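# Reseat two misplaced cartridges flat in their tray

## Task

In the tray that already holds some cartridges, two are out of place: one is tilted with an end resting up on a pocket's rim, and the other is lying on top of neighbouring cartridges. Put each of them down flat inside a pocket of that same tray with its label facing upward, then release both so neither gripper is holding anything.

## Robot and tools

Robot: two arms, left_arm and right_arm, each with six joints and a two-finger gripper. Each arm has a wrist camera: cam_left_wrist and cam_right_wrist, both 616x616 fisheye images, in that order in every result.

Frame: all gripper poses share one scene frame. The origin is on the table surface midway between the arms, +x points out across the table, +z points up, and left_arm sits toward +y. The names left and right refer to arms, not to image sides. end_effector_position is in metres and end_effector_quat_wxyz is a w,x,y,z quaternion. The reported point lies between the finger pads, roughly 1 cm behind the fingertips; fingers extend along the gripper's +z axis and close along its y axis. Printed positions may be somewhat wrong, especially when an arm is stretched far.

Joint order (used in every row and every per-joint list in results): shoulder, elbow, wrist roll, wrist pitch, waist, wrist yaw. Wrist pitch has its sign flipped against the URDF in everything you send and read. Ranges in URDF signs: waist -2.618 to 3.054, shoulder 0.000 to 3.142, elbow 0.000 to 3.142, wrist pitch -1.571 to 1.571, wrist yaw -1.571 to 1.571, wrist roll -2.094 to 2.094 (rad). True ends may differ by up to 0.036 rad.

A row: one flat list of 14 numbers, each in [-1, 1], covering both arms even if one stays still: left_arm's six joint values then its opening, then right_arm's six then its opening. Joint values are scaled offsets, not poses: 1.0 equals 1.202 rad for waist, 1.258 shoulder, 1.238 elbow, 2.073 wrist pitch, 2.022 for wrist yaw and for wrist roll. The opening is absolute: +1 fully open, -1 shut. Optionally append 12 stiffness factors in [0, 1] (left six, then right six, in the joint order); they scale each joint's position gain and persist until replaced.

execute_actions(actions): a list of up to 15 actions; each action is a list of up to 15 rows, one row per 1/30 s step; a short action repeats its last row until 15 steps (0.5 s) pass. Offsets in every row of an action count from the joint angles when that action began (for the first action, the angles last reported). An empty list just returns the current state and images. An action that would push a joint more than 0.036 rad beyond its range is rejected for both arms; if the first action fails this, or anything is malformed, nothing in the call runs.

move(target, speed, blocking): target is one row as above, offsets counted from the Joint positions in the latest result that printed them. All joints follow paths that finish together, so the gripper traces a curve, and nothing slows for obstacles or the other arm. speed is the peak rad/s of the joint with the longest way to go, 0.01 to 2, default 0.5; paths last between 0.5 and 10 s. Finger values apply immediately. blocking=false returns after 0.5 s while motion continues; then use wait or stop before sending further motion. The extra move: line reports the ending (done, off_target, moving, held, fault), limits=held or limits=none, and the joint furthest from target per arm.

wait(seconds): 0 to 10 s with commands held; returns early when a running move ends. stop(): brakes a running move; it needs some stopping distance. zoom_image(camera, region): region [x0, y0, x1, y1] in image pixels, origin top-left, at most 504 by 504. finished_scene(scene): give the current scene number; irreversible; the result states success.

Result lines: the state line gives both gripper poses; Joint positions and Joint velocities list each arm's joints (rad, rad/s) plus pad gap in m (0.094 fully open); Joint targets are the angles currently being driven toward; grip_measured is the opening on the command scale, each gripper off by up to about 1 mm. Action calls also list step readings, with HELD marking steps where an arm was held back. "joint sent to its limit" means a joint was clamped at its end; "joint command not followed" means a clearance check altered targets. FAULT, MOTOR HOT and OVER-TEMPERATURE FAULT lines report stops and heating.

Motion limits: each step, targets stay within a lead of the measured angle (0.202 waist, 0.258 shoulder, 0.238 elbow, 0.573 wrist pitch, 0.522 wrist yaw and roll), and if targets would move the gripper over 70 mm, all are scaled back, so big offsets need several actions. Arms left with zero offsets may sag; resend offsets back to the intended angles, then zeros.

Gripping: to hold a part command an opening roughly 0.03 below grip_measured; less grips more gently. Pads push about 50 to 62 N; thin parts get less force.

Avoid: knocking anything off the table (task fails), letting the arms collide or press each other, fast impacts, hard pushing, dropping or slipping parts. Occasional tugs may disturb a held or loose part. Holding loads heats motors: warning from 75 °C, a 10 s arm stop at 90 °C, and at 100 °C the arm goes limp and falls.

Each tool is called after "Call:" as name(argument=value, ...), one argument or row to a line, values as JSON.

## Session

Call:
execute_actions(
  actions=[],
)

Scene clock: 0.00 s.
left_arm: end_effector_position=(+0.2738, -0.0218, +0.2752) grip_measured=+1.000 end_effector_quat_wxyz=(+0.137, -0.051, +0.764, -0.628) | right_arm: end_effector_position=(+0.3684, -0.4450, +0.3845) grip_measured=+1.000 end_effector_quat_wxyz=(+0.605, +0.334, +0.722, +0.029)
Joint names: [shoulder, elbow, wrist roll, wrist pitch, waist, wrist yaw]
Joint positions: left_arm=[ 1.437  0.956 -1.326 -0.282 -0.906  0.503  0.094] | right_arm=[ 1.342  1.404  0.503  0.333 -0.514  0.075  0.094]
Joint velocities: left_arm=[ 0.007  0.007 -0.051  0.022  0.007  0.051  0.   ] | right_arm=[ 0.002  0.002 -0.051  0.051  0.002  0.007  0.   ]
Motor temperatures (°C, as the motors report them): left_arm=[24 24 23 25 24 26] | right_arm=[26 25 26 26 23 23]
Joint targets: left_arm=[1.424 0.970 -1.319 -0.292 -0.906 0.503] | right_arm=[1.330 1.418 0.497 0.322 -0.514 0.077]
Joint stiffness scale: left_arm=[1. 1. 1. 1. 1. 1.] | right_arm=[1. 1. 1. 1. 1. 1.]

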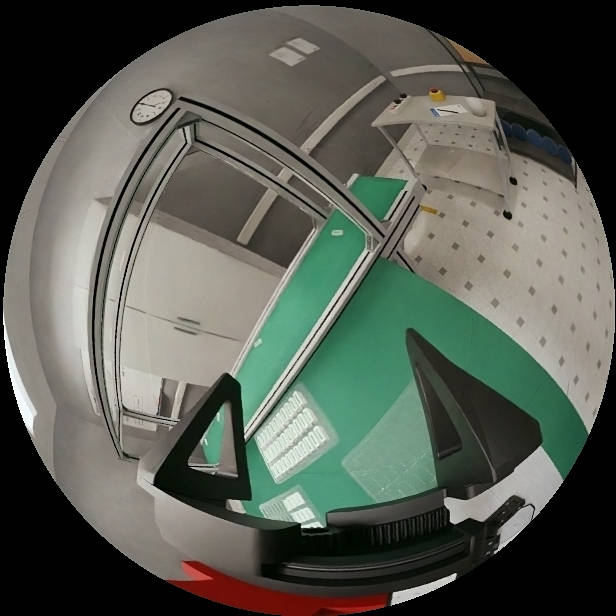

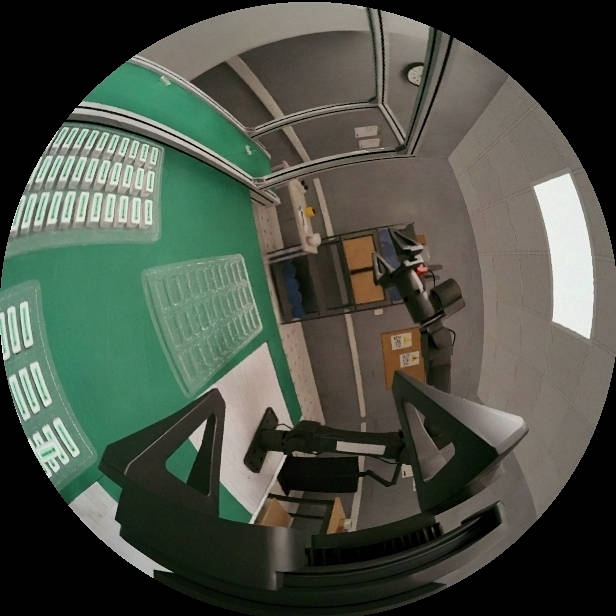

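Call:
move(
  target=[0,0,0.656,0.70,0.5,-0.249,1,0,0,0,0,-0.35,0,1],
  speed=1.2,
)

Scene clock: 20.13 s.
left_arm: end_effector_position=(+0.2205, +0.3171, +0.0722) grip_measured=+1.000 end_effector_quat_wxyz=(-0.035, +0.087, +0.996, +0.001) | right_arm: end_effector_position=(+0.2759, -0.5991, +0.3845) grip_measured=+1.000 end_effector_quat_wxyz=(+0.598, +0.475, +0.639, -0.094)
Joint names: [shoulder, elbow, wrist roll, wrist pitch, waist, wrist yaw]
Joint positions: left_arm=[ 1.437  0.956 -0.009  1.16  -0.311  0.006  0.094] | right_arm=[ 1.342  1.404  0.503  0.333 -0.926  0.073  0.094]
Joint velocities: left_arm=[0.007 0.007 0.007 0.066 0.007 0.037 0.   ] | right_arm=[-0.002  0.002 -0.022 -0.11   0.012  0.007  0.   ]
Motor temperatures (°C, as the motors report them): left_arm=[26 25 23 29 24 26] | right_arm=[27 27 26 31 23 23]
Joint targets: left_arm=[1.437 0.956 0.000 1.170 -0.305 -0.001] | right_arm=[1.342 1.404 0.503 0.333 -0.934 0.075]
Joint stiffness scale: left_arm=[1. 1. 1. 1. 1. 1.] | right_arm=[1. 1. 1. 1. 1. 1.]
move: done; limits=none; left_arm: farthest joint: the wrist roll, 0.010 radians from its target (1.326 radians at the start); right_arm: farthest joint: the waist, 0.009 radians from its target (0.421 radians at the start)

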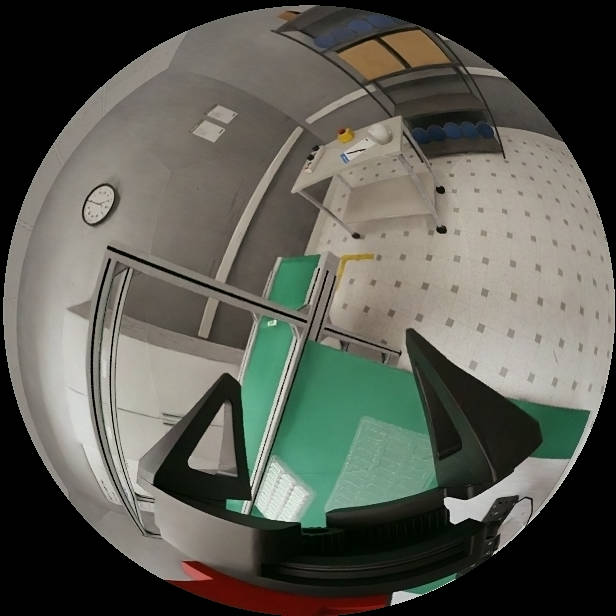

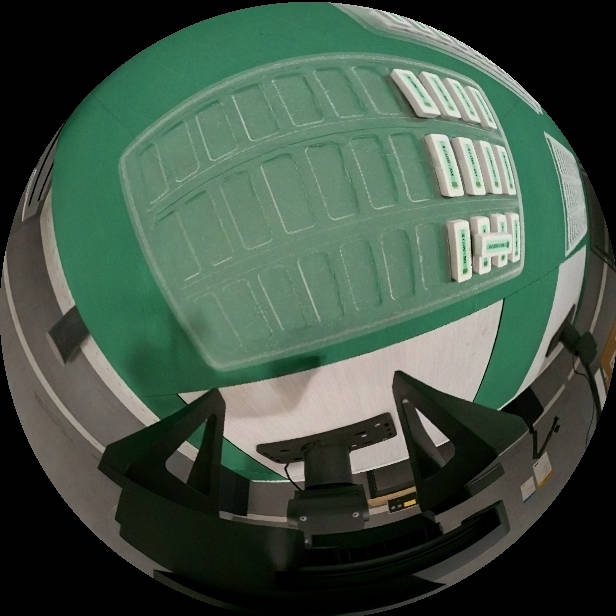

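Call:
zoom_image(
  camera="cam_right_wrist",
  region=[370,50,550,300],
)

Call:
move(
  target=[0.08,0.12,0,0.024,-0.3,0,1,0,0,0,0,0,0,1],
  speed=1,
)

Region (370, 50, 550, 300) of cam_right_wrist's 616x616 image, scaled by 2.016, with more detail than that image has; it fills the left 363 columns of this view, and the rest is white.

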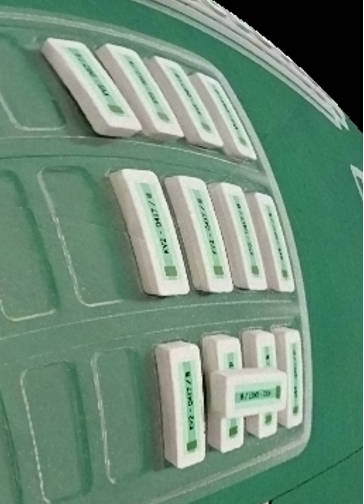

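Scene clock: 51.30 s.
left_arm: end_effector_position=(+0.2129, +0.2349, +0.0805) grip_measured=+1.000 end_effector_quat_wxyz=(-0.042, +0.264, +0.964, +0.009) | right_arm: end_effector_position=(+0.2759, -0.5991, +0.3845) grip_measured=+1.000 end_effector_quat_wxyz=(+0.598, +0.475, +0.639, -0.094)
Joint names: [shoulder, elbow, wrist roll, wrist pitch, waist, wrist yaw]
Joint positions: left_arm=[ 1.532  1.075 -0.008  1.2   -0.669  0.005  0.094] | right_arm=[ 1.342  1.404  0.503  0.333 -0.926  0.073  0.094]
Joint velocities: left_arm=[ 0.007 -0.007 -0.022 -0.037 -0.002  0.022  0.   ] | right_arm=[-0.002  0.002 -0.007  0.007 -0.002 -0.022  0.   ]
Motor temperatures (°C, as the motors report them): left_arm=[25 25 23 27 24 26] | right_arm=[27 28 26 33 23 23]
Joint targets: left_arm=[1.538 1.104 -0.009 1.210 -0.671 0.006] | right_arm=[1.342 1.404 0.503 0.333 -0.926 0.073]
Joint stiffness scale: left_arm=[1. 1. 1. 1. 1. 1.] | right_arm=[1. 1. 1. 1. 1. 1.]
move: off_target (left_arm); limits=none; left_arm: farthest joint: the elbow, 0.030 radians from its target (0.149 radians at the start); right_arm: farthest joint: the waist, 0.000 radians from its target (0.000 radians at the start)

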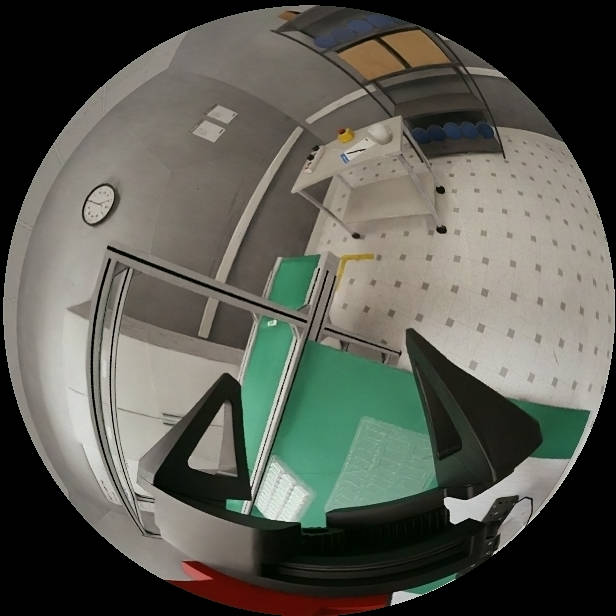

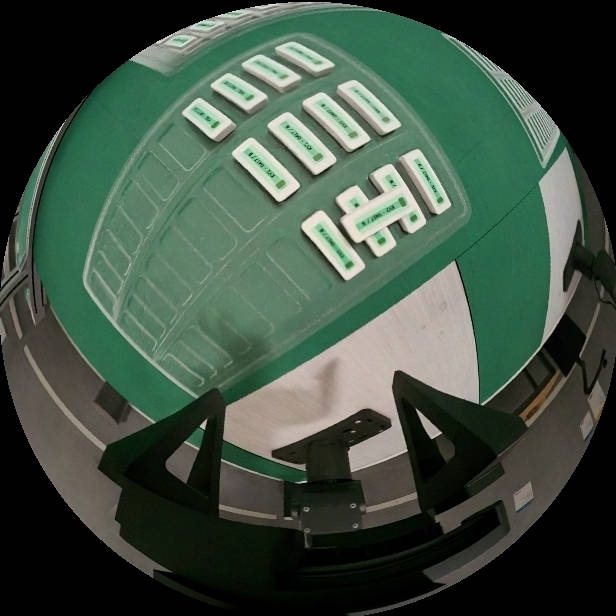

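Call:
move(
  target=[0.329,0.44,-0.416,0.012,-0.155,0,1,0,0,0,0,0,0,1],
  speed=1,
)

Scene clock: 99.60 s.
left_arm: end_effector_position=(+0.2861, +0.1133, +0.0847) grip_measured=+1.000 end_effector_quat_wxyz=(-0.004, -0.057, +0.998, +0.000) | right_arm: end_effector_position=(+0.2759, -0.5991, +0.3845) grip_measured=+1.000 end_effector_quat_wxyz=(+0.598, +0.475, +0.639, -0.094)
Joint names: [shoulder, elbow, wrist roll, wrist pitch, waist, wrist yaw]
Joint positions: left_arm=[ 1.949  1.587 -0.84   1.215 -0.851  0.005  0.094] | right_arm=[ 1.342  1.404  0.503  0.333 -0.926  0.073  0.094]
Joint velocities: left_arm=[-0.022 -0.002 -0.051 -0.081  0.012  0.051  0.   ] | right_arm=[-0.037 -0.007 -0.081  0.037 -0.017 -0.081  0.   ]
Motor temperatures (°C, as the motors report them): left_arm=[26 27 23 26 24 26] | right_arm=[27 28 26 36 23 23]
Joint targets: left_arm=[1.946 1.619 -0.849 1.224 -0.855 0.005] | right_arm=[1.342 1.404 0.503 0.333 -0.926 0.073]
Joint stiffness scale: left_arm=[1. 1. 1. 1. 1. 1.] | right_arm=[1. 1. 1. 1. 1. 1.]
move: off_target (left_arm); limits=none; left_arm: farthest joint: the elbow, 0.033 radians from its target (0.545 radians at the start); right_arm: farthest joint: the waist, 0.000 radians from its target (0.000 radians at the start)

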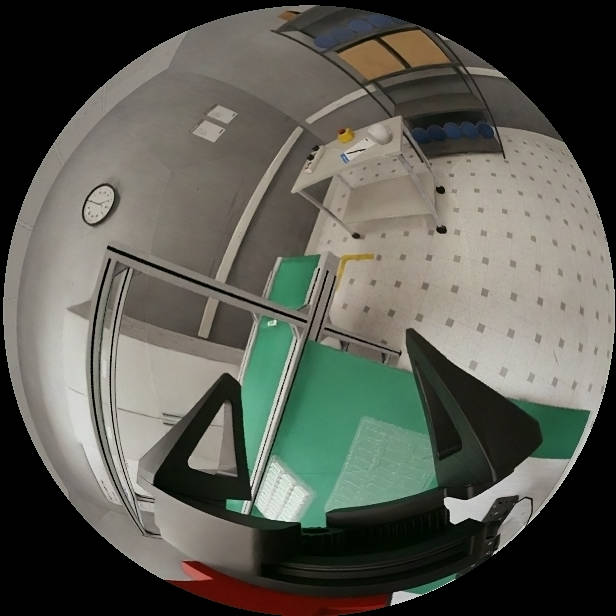

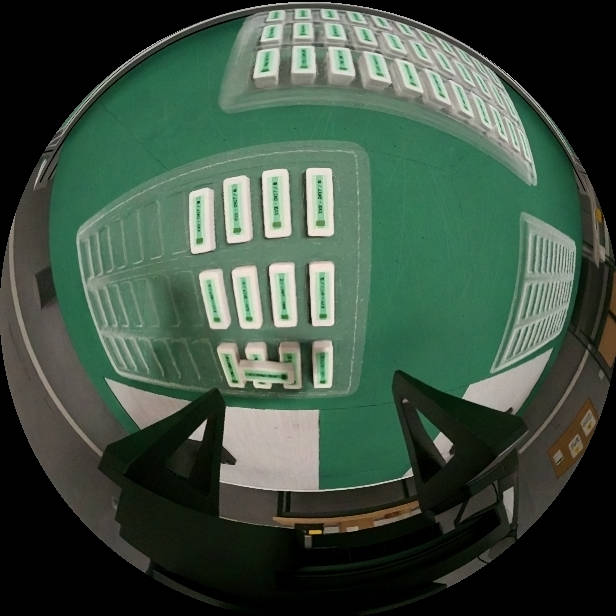

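Call:
move(
  target=[-0.055,-0.13,0.806,-0.061,0.042,0,0.2,0,0,0,0,0,0,1],
  speed=1.2,
)

Scene clock: 120.37 s.
left_arm: end_effector_position=(+0.2850, +0.1343, +0.0602) grip_measured=+0.203 end_effector_quat_wxyz=(-0.003, +0.668, +0.744, -0.003) | right_arm: end_effector_position=(+0.2759, -0.5991, +0.3845) grip_measured=+1.000 end_effector_quat_wxyz=(+0.598, +0.475, +0.639, -0.094)
Joint names: [shoulder, elbow, wrist roll, wrist pitch, waist, wrist yaw]
Joint positions: left_arm=[ 1.911  1.435  0.78   1.101 -0.809  0.005  0.057] | right_arm=[ 1.342  1.404  0.503  0.333 -0.926  0.073  0.094]
Joint velocities: left_arm=[-0.017 -0.002  0.007 -0.037  0.007 -0.081 -0.   ] | right_arm=[-0.022  0.012 -0.037 -0.022 -0.017 -0.022  0.   ]
Motor temperatures (°C, as the motors report them): left_arm=[28 27 23 26 24 26] | right_arm=[27 28 26 37 23 23]
Joint targets: left_arm=[1.880 1.426 0.790 1.089 -0.801 0.005] | right_arm=[1.342 1.404 0.503 0.333 -0.926 0.073]
Joint stiffness scale: left_arm=[1. 1. 1. 1. 1. 1.] | right_arm=[1. 1. 1. 1. 1. 1.]
move: off_target (left_arm); limits=none; left_arm: farthest joint: the shoulder, 0.031 radians from its target (0.069 radians at the start); right_arm: farthest joint: the waist, 0.000 radians from its target (0.000 radians at the start)

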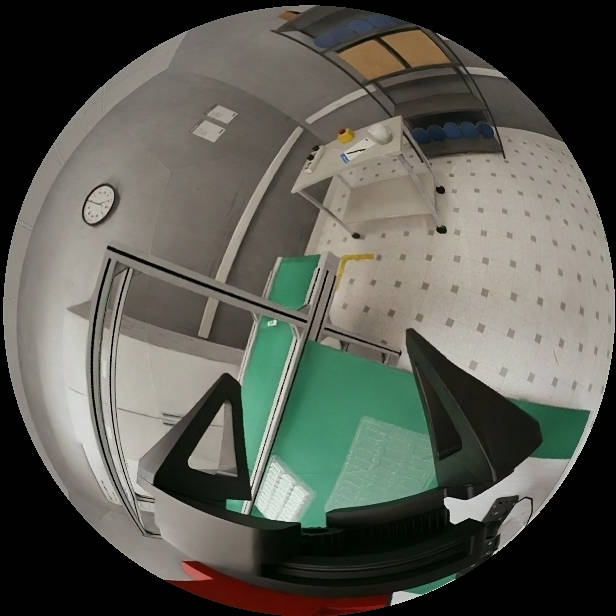

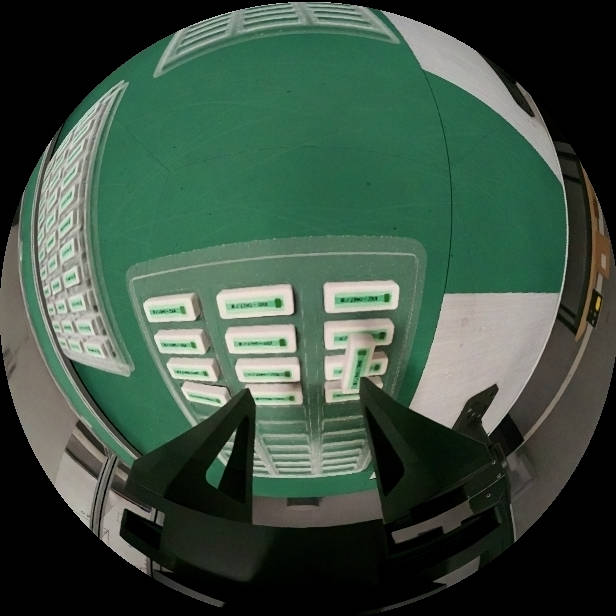

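Call:
move(
  target=[-0.092,-0.146,-0.02,-0.045,-0.033,0,0.2,0,0,0,0,0,0,1],
)

Scene clock: 132.17 s.
left_arm: end_effector_position=(+0.2559, +0.1439, +0.0472) grip_measured=+0.203 end_effector_quat_wxyz=(-0.003, +0.669, +0.744, -0.002) | right_arm: end_effector_position=(+0.2759, -0.5991, +0.3845) grip_measured=+1.000 end_effector_quat_wxyz=(+0.598, +0.475, +0.639, -0.094)
Joint names: [shoulder, elbow, wrist roll, wrist pitch, waist, wrist yaw]
Joint positions: left_arm=[ 1.821  1.264  0.749  1.02  -0.843  0.005  0.057] | right_arm=[ 1.342  1.404  0.503  0.333 -0.926  0.073  0.094]
Joint velocities: left_arm=[-0.017 -0.007 -0.022  0.066 -0.017 -0.066  0.   ] | right_arm=[-0.012 -0.007  0.022  0.051 -0.007  0.051  0.   ]
Motor temperatures (°C, as the motors report them): left_arm=[29 26 23 26 24 26] | right_arm=[27 29 26 37 23 23]
Joint targets: left_arm=[1.795 1.254 0.740 1.007 -0.848 0.005] | right_arm=[1.342 1.404 0.503 0.333 -0.926 0.073]
Joint stiffness scale: left_arm=[1. 1. 1. 1. 1. 1.] | right_arm=[1. 1. 1. 1. 1. 1.]
move: off_target (left_arm); limits=none; left_arm: farthest joint: the shoulder, 0.026 radians from its target (0.115 radians at the start); right_arm: farthest joint: the waist, 0.000 radians from its target (0.000 radians at the start)

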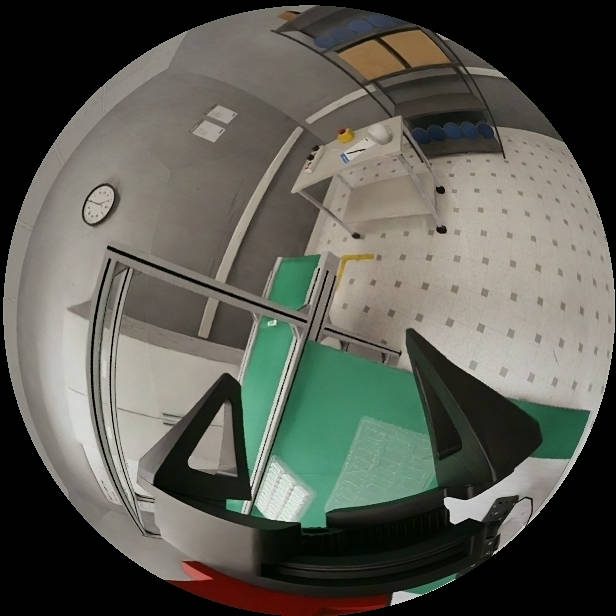

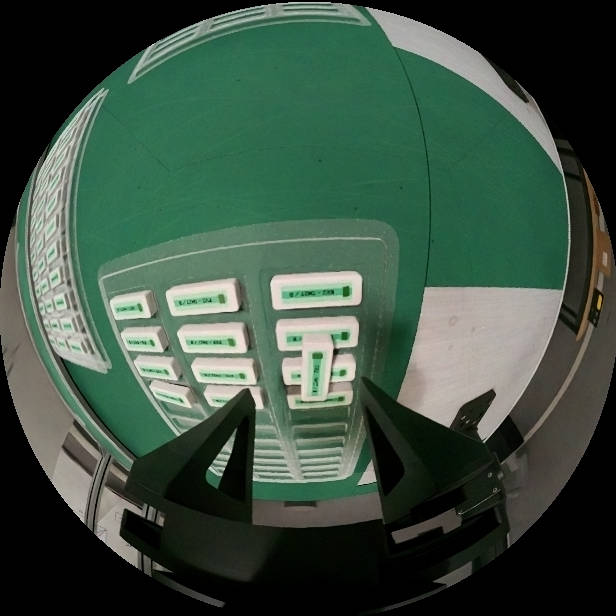

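Call:
move(
  target=[0.0,-0.027,-0.015,-0.028,-0.03,0,0.2,0,0,0,0,0,0,1],
  speed=0.2,
)

Scene clock: 142.70 s.
left_arm: end_effector_position=(+0.2517, +0.1347, +0.0412) grip_measured=+0.203 end_effector_quat_wxyz=(+0.007, +0.672, +0.741, -0.003) | right_arm: end_effector_position=(+0.2759, -0.5991, +0.3845) grip_measured=+1.000 end_effector_quat_wxyz=(+0.598, +0.475, +0.639, -0.094)
Joint names: [shoulder, elbow, wrist roll, wrist pitch, waist, wrist yaw]
Joint positions: left_arm=[ 1.821  1.239  0.727  0.975 -0.872  0.005  0.057] | right_arm=[ 1.342  1.404  0.503  0.333 -0.926  0.073  0.094]
Joint velocities: left_arm=[ 0.002  0.002  0.007  0.081 -0.007 -0.051 -0.   ] | right_arm=[-0.022 -0.012 -0.007  0.022 -0.007  0.037  0.   ]
Motor temperatures (°C, as the motors report them): left_arm=[29 26 23 26 24 26] | right_arm=[27 29 26 37 23 23]
Joint targets: left_arm=[1.821 1.230 0.718 0.962 -0.879 0.005] | right_arm=[1.342 1.404 0.503 0.333 -0.926 0.073]
Joint stiffness scale: left_arm=[1. 1. 1. 1. 1. 1.] | right_arm=[1. 1. 1. 1. 1. 1.]
move: done; limits=none; left_arm: farthest joint: the wrist pitch, 0.013 radians from its target (0.058 radians at the start); right_arm: farthest joint: the waist, 0.000 radians from its target (0.000 radians at the start)

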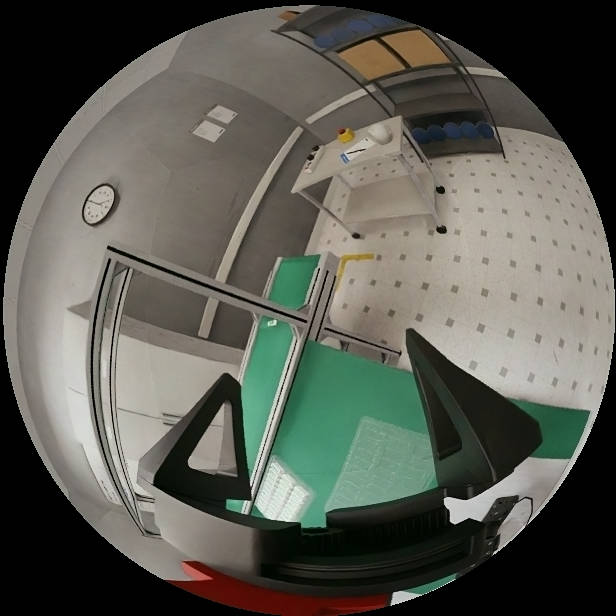

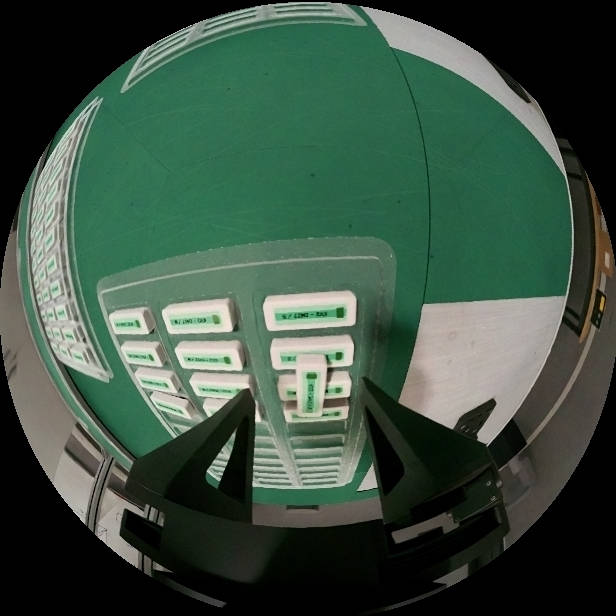

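Call:
move(
  target=[0.03,-0.035,0,-0.026,-0.004,0,0.2,0,0,0,0,0,0,1],
  speed=0.1,
)

Scene clock: 148.00 s.
left_arm: end_effector_position=(+0.2479, +0.1382, +0.0214) grip_measured=+0.203 end_effector_quat_wxyz=(-0.010, +0.672, +0.741, -0.002) | right_arm: end_effector_position=(+0.2759, -0.5991, +0.3845) grip_measured=+1.000 end_effector_quat_wxyz=(+0.598, +0.475, +0.639, -0.094)
Joint names: [shoulder, elbow, wrist roll, wrist pitch, waist, wrist yaw]
Joint positions: left_arm=[ 1.86   1.204  0.727  0.934 -0.872  0.005  0.057] | right_arm=[ 1.342  1.404  0.503  0.333 -0.926  0.073  0.094]
Joint velocities: left_arm=[ 0.002  0.002  0.007  0.007 -0.007 -0.037  0.   ] | right_arm=[0.032 0.002 0.022 0.037 0.012 0.007 0.   ]
Motor temperatures (°C, as the motors report them): left_arm=[29 26 23 26 24 26] | right_arm=[27 29 26 38 23 23]
Joint targets: left_arm=[1.859 1.195 0.727 0.921 -0.877 0.005] | right_arm=[1.342 1.404 0.503 0.333 -0.926 0.073]
Joint stiffness scale: left_arm=[1. 1. 1. 1. 1. 1.] | right_arm=[1. 1. 1. 1. 1. 1.]
move: done; limits=none; left_arm: farthest joint: the wrist pitch, 0.013 radians from its target (0.053 radians at the start); right_arm: farthest joint: the waist, 0.000 radians from its target (0.000 radians at the start)

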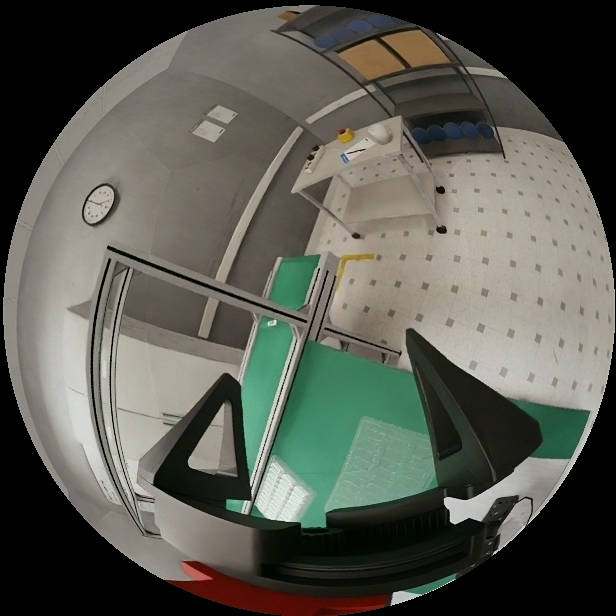

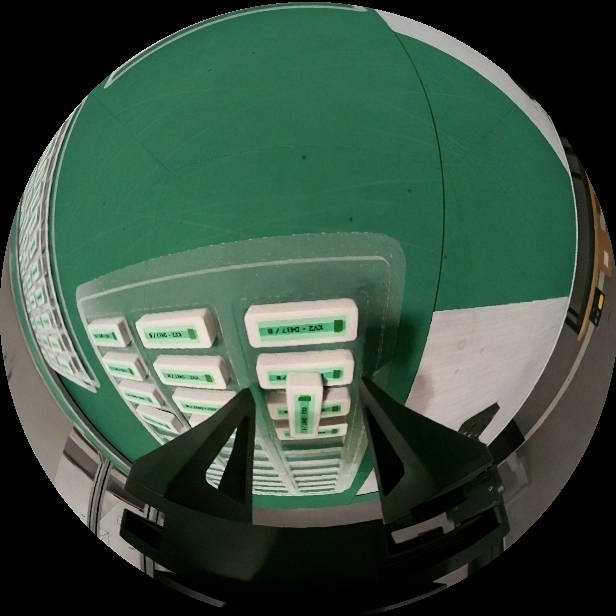

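Call:
execute_actions(
  actions=[
    [[0,0,0,0,0,0,-0.75,0,0,0,0,0,0,1]],
    [[0,0,0,0,0,0,-0.75,0,0,0,0,0,0,1]],
    [[0,0,0,0,0,0,-0.75,0,0,0,0,0,0,1]],
  ],
)

Scene clock: 153.50 s.
left_arm: end_effector_position=(+0.2480, +0.1383, +0.0214) grip_measured=-0.695 end_effector_quat_wxyz=(-0.009, +0.672, +0.741, -0.002) | right_arm: end_effector_position=(+0.2759, -0.5991, +0.3845) grip_measured=+1.000 end_effector_quat_wxyz=(+0.598, +0.475, +0.639, -0.094)
Joint names: [shoulder, elbow, wrist roll, wrist pitch, waist, wrist yaw]
Joint positions: left_arm=[ 1.86   1.204  0.727  0.934 -0.872  0.004  0.014] | right_arm=[ 1.342  1.404  0.503  0.333 -0.926  0.073  0.094]
Joint velocities: left_arm=[-0.002  0.002 -0.037 -0.007  0.002 -0.037  0.001] | right_arm=[ 0.002  0.007 -0.081  0.051 -0.002 -0.125  0.   ]
Motor temperatures (°C, as the motors report them): left_arm=[28 26 23 26 24 26] | right_arm=[27 29 26 38 23 23]
Joint targets: left_arm=[1.860 1.204 0.727 0.934 -0.872 0.004] | right_arm=[1.342 1.404 0.503 0.333 -0.926 0.073]
Joint stiffness scale: left_arm=[1. 1. 1. 1. 1. 1.] | right_arm=[1. 1. 1. 1. 1. 1.]
Step readings (joint positions; steps 1 to 15: 1st action; 16 to 30: 2nd action; 31 to 45: 3rd action):
0: left_arm=[1.860 1.204 0.727 0.934 -0.872 0.005] | right_arm=[1.342 1.404 0.503 0.333 -0.926 0.073]
1: left_arm=[1.860 1.204 0.727 0.934 -0.872 0.005] | right_arm=[1.342 1.404 0.503 0.333 -0.926 0.073]
2: left_arm=[1.860 1.204 0.727 0.934 -0.872 0.005] | right_arm=[1.342 1.404 0.503 0.333 -0.926 0.073]
4: left_arm=[1.860 1.204 0.727 0.934 -0.872 0.004] | right_arm=[1.342 1.404 0.503 0.333 -0.926 0.073]
8: left_arm=[1.860 1.204 0.727 0.934 -0.872 0.004] | right_arm=[1.342 1.404 0.503 0.333 -0.926 0.073]
15: left_arm=[1.860 1.204 0.727 0.934 -0.872 0.004] | right_arm=[1.342 1.404 0.503 0.333 -0.926 0.073]
16: left_arm=[1.860 1.204 0.727 0.934 -0.872 0.004] | right_arm=[1.342 1.404 0.503 0.333 -0.926 0.073]
17: left_arm=[1.860 1.204 0.727 0.934 -0.872 0.004] | right_arm=[1.342 1.404 0.503 0.333 -0.926 0.073]
19: left_arm=[1.860 1.204 0.727 0.934 -0.872 0.004] | right_arm=[1.342 1.404 0.503 0.333 -0.926 0.073]
23: left_arm=[1.860 1.204 0.727 0.934 -0.872 0.004] | right_arm=[1.342 1.404 0.503 0.333 -0.926 0.073]
30: left_arm=[1.860 1.204 0.727 0.934 -0.872 0.004] | right_arm=[1.342 1.404 0.503 0.333 -0.926 0.073]
31: left_arm=[1.860 1.204 0.727 0.934 -0.872 0.004] | right_arm=[1.342 1.404 0.503 0.333 -0.926 0.073]
32: left_arm=[1.860 1.204 0.727 0.934 -0.872 0.004] | right_arm=[1.342 1.404 0.503 0.333 -0.926 0.073]
34: left_arm=[1.860 1.204 0.727 0.934 -0.872 0.004] | right_arm=[1.342 1.404 0.503 0.333 -0.926 0.073]
38: left_arm=[1.860 1.204 0.727 0.934 -0.872 0.004] | right_arm=[1.342 1.404 0.503 0.333 -0.926 0.073]
45: Joint positions above

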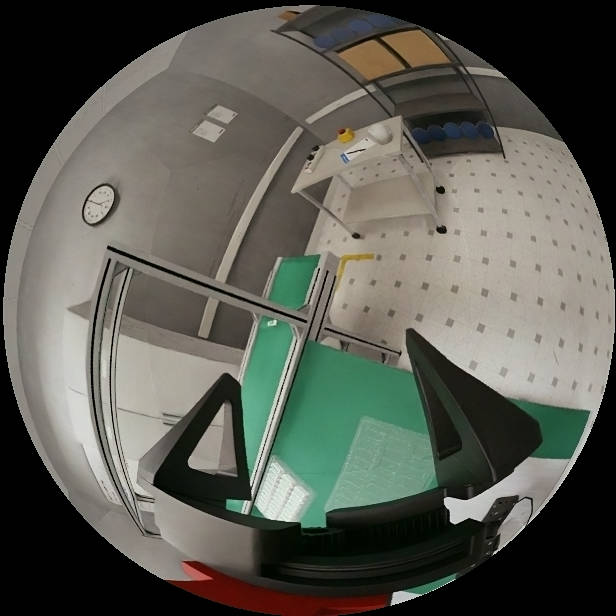

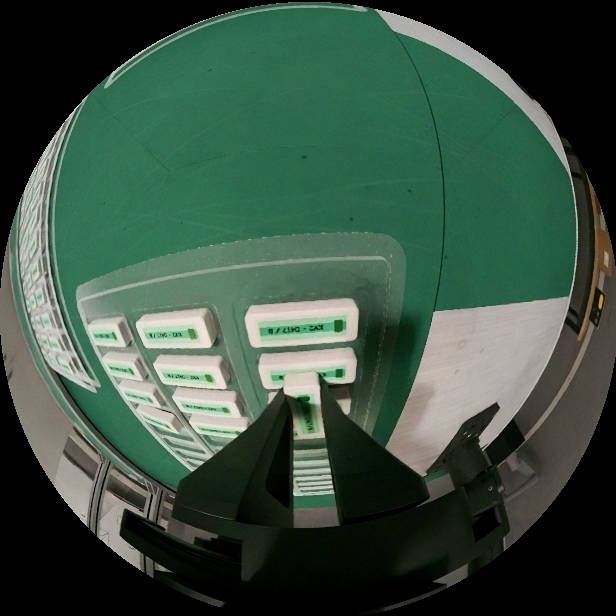

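Call:
move(
  target=[-0.045,0.1,0,0.054,0,0,-0.75,0,0,0,0,0,0,1],
  speed=0.3,
)

Call:
move(
  target=[-0.02,0.02,-0.69,0,0.17,0,-0.75,0,0,0,0,0,0,1],
  speed=1.2,
)

Scene clock: 163.60 s.
left_arm: end_effector_position=(+0.2561, +0.1308, +0.0558) grip_measured=-0.695 end_effector_quat_wxyz=(+0.008, +0.672, +0.741, -0.002) | right_arm: end_effector_position=(+0.2759, -0.5991, +0.3845) grip_measured=+1.000 end_effector_quat_wxyz=(+0.598, +0.475, +0.639, -0.094)
Joint names: [shoulder, elbow, wrist roll, wrist pitch, waist, wrist yaw]
Joint positions: left_arm=[ 1.824  1.302  0.727  1.034 -0.872  0.004  0.014] | right_arm=[ 1.342  1.404  0.503  0.333 -0.926  0.073  0.094]
Joint velocities: left_arm=[ 0.007 -0.002  0.022  0.007  0.007 -0.022  0.   ] | right_arm=[-0.012  0.007 -0.081 -0.051 -0.002  0.022  0.   ]
Motor temperatures (°C, as the motors report them): left_arm=[28 26 23 26 24 26] | right_arm=[27 29 26 38 23 23]
Joint targets: left_arm=[1.803 1.327 0.727 1.045 -0.872 0.004] | right_arm=[1.342 1.404 0.503 0.333 -0.926 0.073]
Joint stiffness scale: left_arm=[1. 1. 1. 1. 1. 1.] | right_arm=[1. 1. 1. 1. 1. 1.]
move: off_target (left_arm); limits=none; left_arm: farthest joint: the elbow, 0.026 radians from its target (0.124 radians at the start); right_arm: farthest joint: the waist, 0.000 radians from its target (0.000 radians at the start)

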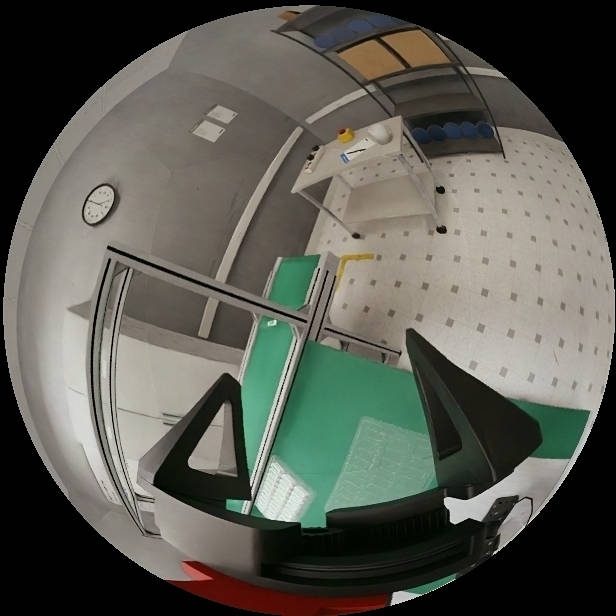

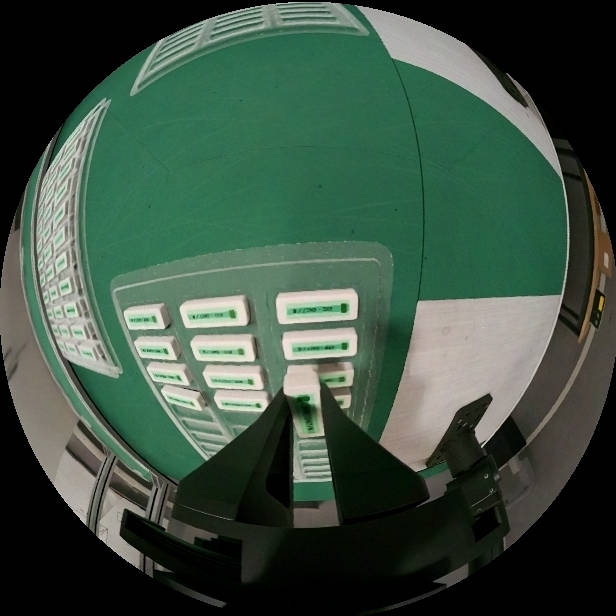

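Scene clock: 165.77 s.
left_arm: end_effector_position=(+0.2957, +0.1833, +0.0558) grip_measured=-0.695 end_effector_quat_wxyz=(+0.005, -0.055, +0.998, -0.006) | right_arm: end_effector_position=(+0.2759, -0.5991, +0.3845) grip_measured=+1.000 end_effector_quat_wxyz=(+0.598, +0.475, +0.639, -0.094)
Joint names: [shoulder, elbow, wrist roll, wrist pitch, waist, wrist yaw]
Joint positions: left_arm=[ 1.824  1.302 -0.659  1.034 -0.674  0.004  0.014] | right_arm=[ 1.342  1.404  0.503  0.333 -0.926  0.073  0.094]
Joint velocities: left_arm=[-0.017 -0.002 -0.022  0.051 -0.022 -0.007 -0.001] | right_arm=[ 0.012 -0.007  0.007  0.022 -0.007  0.037  0.   ]
Motor temperatures (°C, as the motors report them): left_arm=[28 26 23 26 24 26] | right_arm=[27 29 26 38 23 23]
Joint targets: left_arm=[1.799 1.327 -0.668 1.034 -0.668 0.004] | right_arm=[1.342 1.404 0.503 0.333 -0.926 0.073]
Joint stiffness scale: left_arm=[1. 1. 1. 1. 1. 1.] | right_arm=[1. 1. 1. 1. 1. 1.]
move: off_target (left_arm); limits=none; left_arm: farthest joint: the shoulder, 0.025 radians from its target (0.025 radians at the start); right_arm: farthest joint: the waist, 0.000 radians from its target (0.000 radians at the start)

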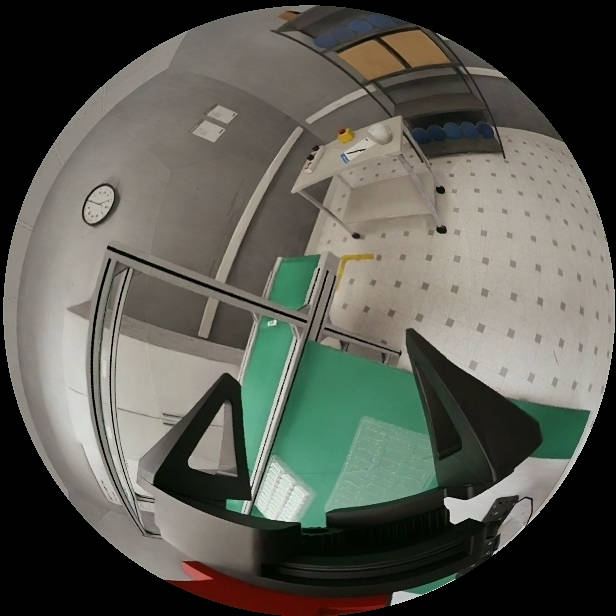

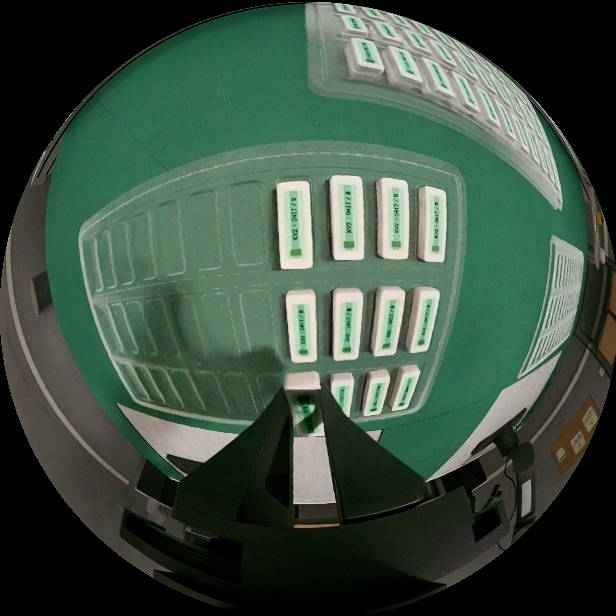

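Call:
move(
  target=[-0.02,0.02,0.096,0,0.165,0,-0.75,0,0,0,0,0,0,1],
  speed=0.8,
)

Scene clock: 178.47 s.
left_arm: end_effector_position=(+0.3245, +0.2436, +0.0558) grip_measured=-0.695 end_effector_quat_wxyz=(+0.006, -0.064, +0.998, -0.006) | right_arm: end_effector_position=(+0.2759, -0.5991, +0.3845) grip_measured=+1.000 end_effector_quat_wxyz=(+0.598, +0.475, +0.639, -0.094)
Joint names: [shoulder, elbow, wrist roll, wrist pitch, waist, wrist yaw]
Joint positions: left_arm=[ 1.824  1.302 -0.474  1.034 -0.472  0.005  0.014] | right_arm=[ 1.342  1.404  0.503  0.333 -0.926  0.073  0.094]
Joint velocities: left_arm=[-0.002 -0.002  0.007 -0.007  0.007  0.007  0.001] | right_arm=[-0.007  0.007  0.022  0.037 -0.002 -0.022  0.   ]
Motor temperatures (°C, as the motors report them): left_arm=[29 27 23 26 24 26] | right_arm=[27 29 26 39 23 23]
Joint targets: left_arm=[1.799 1.327 -0.465 1.034 -0.476 0.004] | right_arm=[1.342 1.404 0.503 0.333 -0.926 0.073]
Joint stiffness scale: left_arm=[1. 1. 1. 1. 1. 1.] | right_arm=[1. 1. 1. 1. 1. 1.]
move: off_target (left_arm); limits=none; left_arm: farthest joint: the shoulder, 0.025 radians from its target (0.025 radians at the start); right_arm: farthest joint: the waist, 0.000 radians from its target (0.000 radians at the start)

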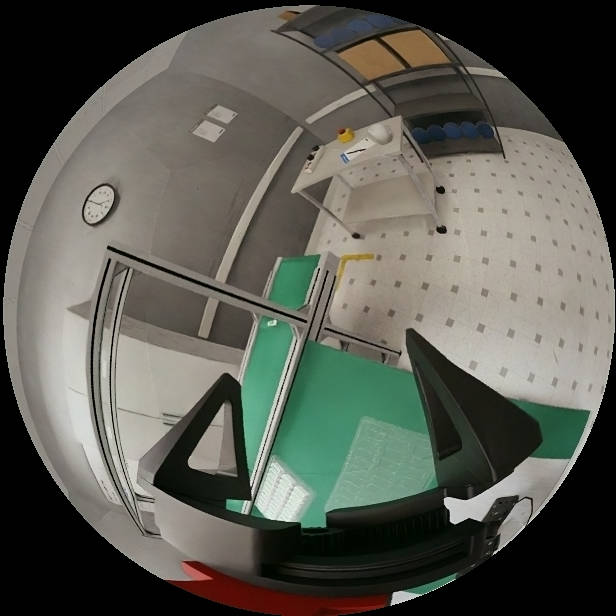

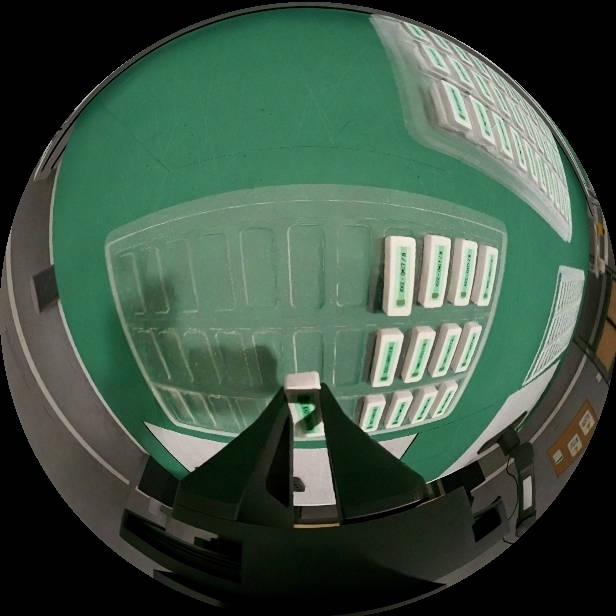

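Call:
move(
  target=[0.014,-0.053,0,-0.04,0,0,-0.75,0,0,0,0,0,0,1],
  speed=0.2,
)

Call:
zoom_image(
  camera="cam_right_wrist",
  region=[200,250,450,450],
)

Scene clock: 186.87 s.
left_arm: end_effector_position=(+0.3213, +0.2466, +0.0354) grip_measured=-0.695 end_effector_quat_wxyz=(+0.002, -0.065, +0.998, -0.001) | right_arm: end_effector_position=(+0.2759, -0.5991, +0.3845) grip_measured=+1.000 end_effector_quat_wxyz=(+0.598, +0.475, +0.639, -0.094)
Joint names: [shoulder, elbow, wrist roll, wrist pitch, waist, wrist yaw]
Joint positions: left_arm=[ 1.844  1.243 -0.473  0.966 -0.469  0.001  0.014] | right_arm=[ 1.342  1.404  0.503  0.333 -0.926  0.073  0.094]
Joint velocities: left_arm=[ 0.007  0.017 -0.007 -0.007 -0.037 -0.007 -0.001] | right_arm=[-0.007 -0.012 -0.022  0.007 -0.007  0.037  0.   ]
Motor temperatures (°C, as the motors report them): left_arm=[29 27 23 26 24 26] | right_arm=[27 29 26 39 23 23]
Joint targets: left_arm=[1.841 1.237 -0.474 0.951 -0.472 0.006] | right_arm=[1.342 1.404 0.503 0.333 -0.926 0.073]
Joint stiffness scale: left_arm=[1. 1. 1. 1. 1. 1.] | right_arm=[1. 1. 1. 1. 1. 1.]
move: done; limits=none; left_arm: farthest joint: the wrist pitch, 0.015 radians from its target (0.073 radians at the start); right_arm: farthest joint: the waist, 0.000 radians from its target (0.000 radians at the start)

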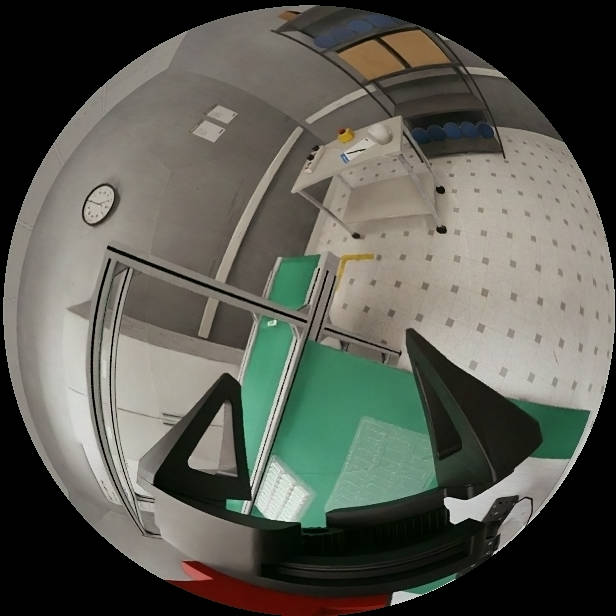

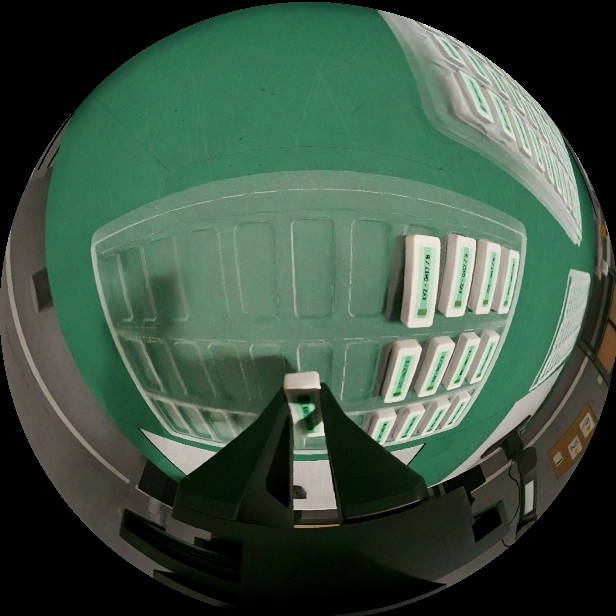

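Region (200, 250, 450, 450) of cam_right_wrist's 616x616 image, scaled by 2.016, with more detail than that image has; it fills the top 403 rows of this view, and the rest is white.

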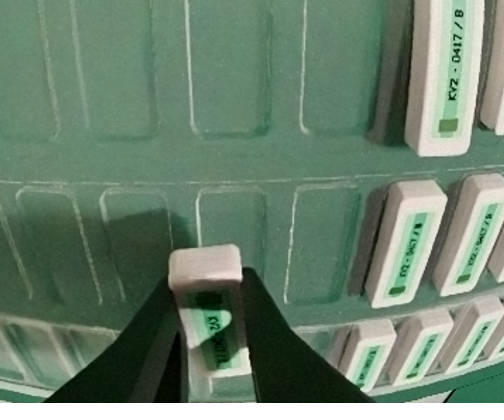

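Call:
move(
  target=[0.028,-0.005,0,-0.022,-0.016,0,-0.75,0,0,0,0,0,0,1],
  speed=0.1,
)

Call:
zoom_image(
  camera="cam_right_wrist",
  region=[200,250,450,450],
)

Scene clock: 198.03 s.
left_arm: end_effector_position=(+0.3241, +0.2412, +0.0244) grip_measured=-0.695 end_effector_quat_wxyz=(-0.001, -0.059, +0.998, -0.000) | right_arm: end_effector_position=(+0.2759, -0.5991, +0.3845) grip_measured=+1.000 end_effector_quat_wxyz=(+0.598, +0.475, +0.639, -0.094)
Joint names: [shoulder, elbow, wrist roll, wrist pitch, waist, wrist yaw]
Joint positions: left_arm=[ 1.879  1.243 -0.473  0.935 -0.481  0.001  0.014] | right_arm=[ 1.342  1.404  0.503  0.333 -0.926  0.073  0.094]
Joint velocities: left_arm=[-0.012  0.002 -0.066  0.007  0.017  0.022 -0.   ] | right_arm=[ 0.012 -0.017  0.037 -0.095 -0.012  0.022  0.   ]
Motor temperatures (°C, as the motors report them): left_arm=[29 26 23 26 24 26] | right_arm=[27 29 26 39 23 23]
Joint targets: left_arm=[1.879 1.237 -0.473 0.920 -0.488 0.001] | right_arm=[1.342 1.404 0.503 0.333 -0.926 0.073]
Joint stiffness scale: left_arm=[1. 1. 1. 1. 1. 1.] | right_arm=[1. 1. 1. 1. 1. 1.]
move: done; limits=none; left_arm: farthest joint: the wrist pitch, 0.015 radians from its target (0.045 radians at the start); right_arm: farthest joint: the waist, 0.000 radians from its target (0.000 radians at the start)

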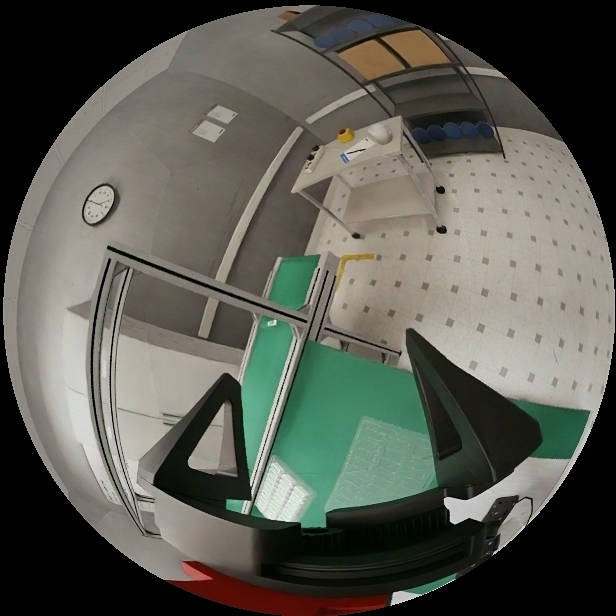

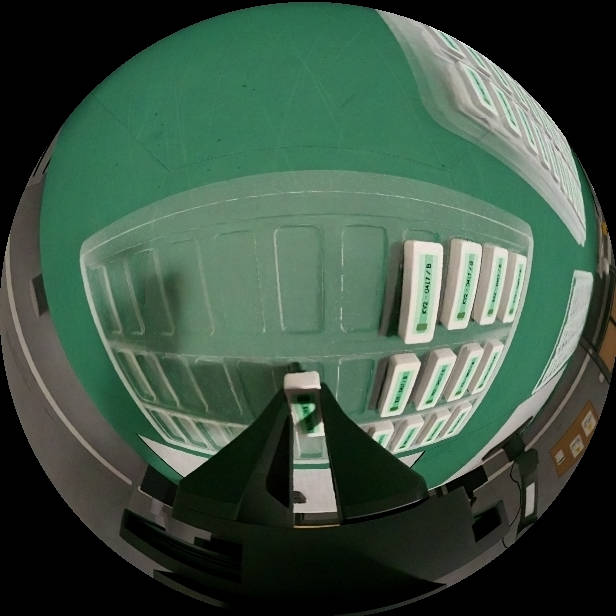

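Region (200, 250, 450, 450) of cam_right_wrist's 616x616 image, scaled by 2.016, with more detail than that image has; it fills the top 403 rows of this view, and the rest is white.

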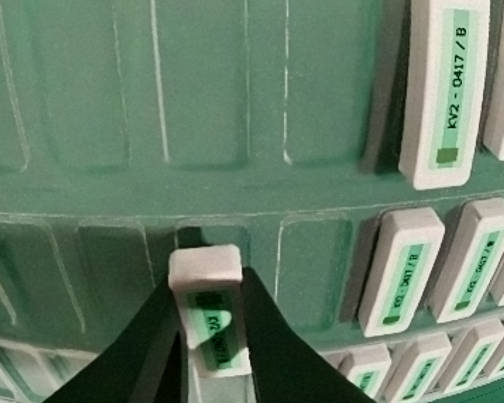

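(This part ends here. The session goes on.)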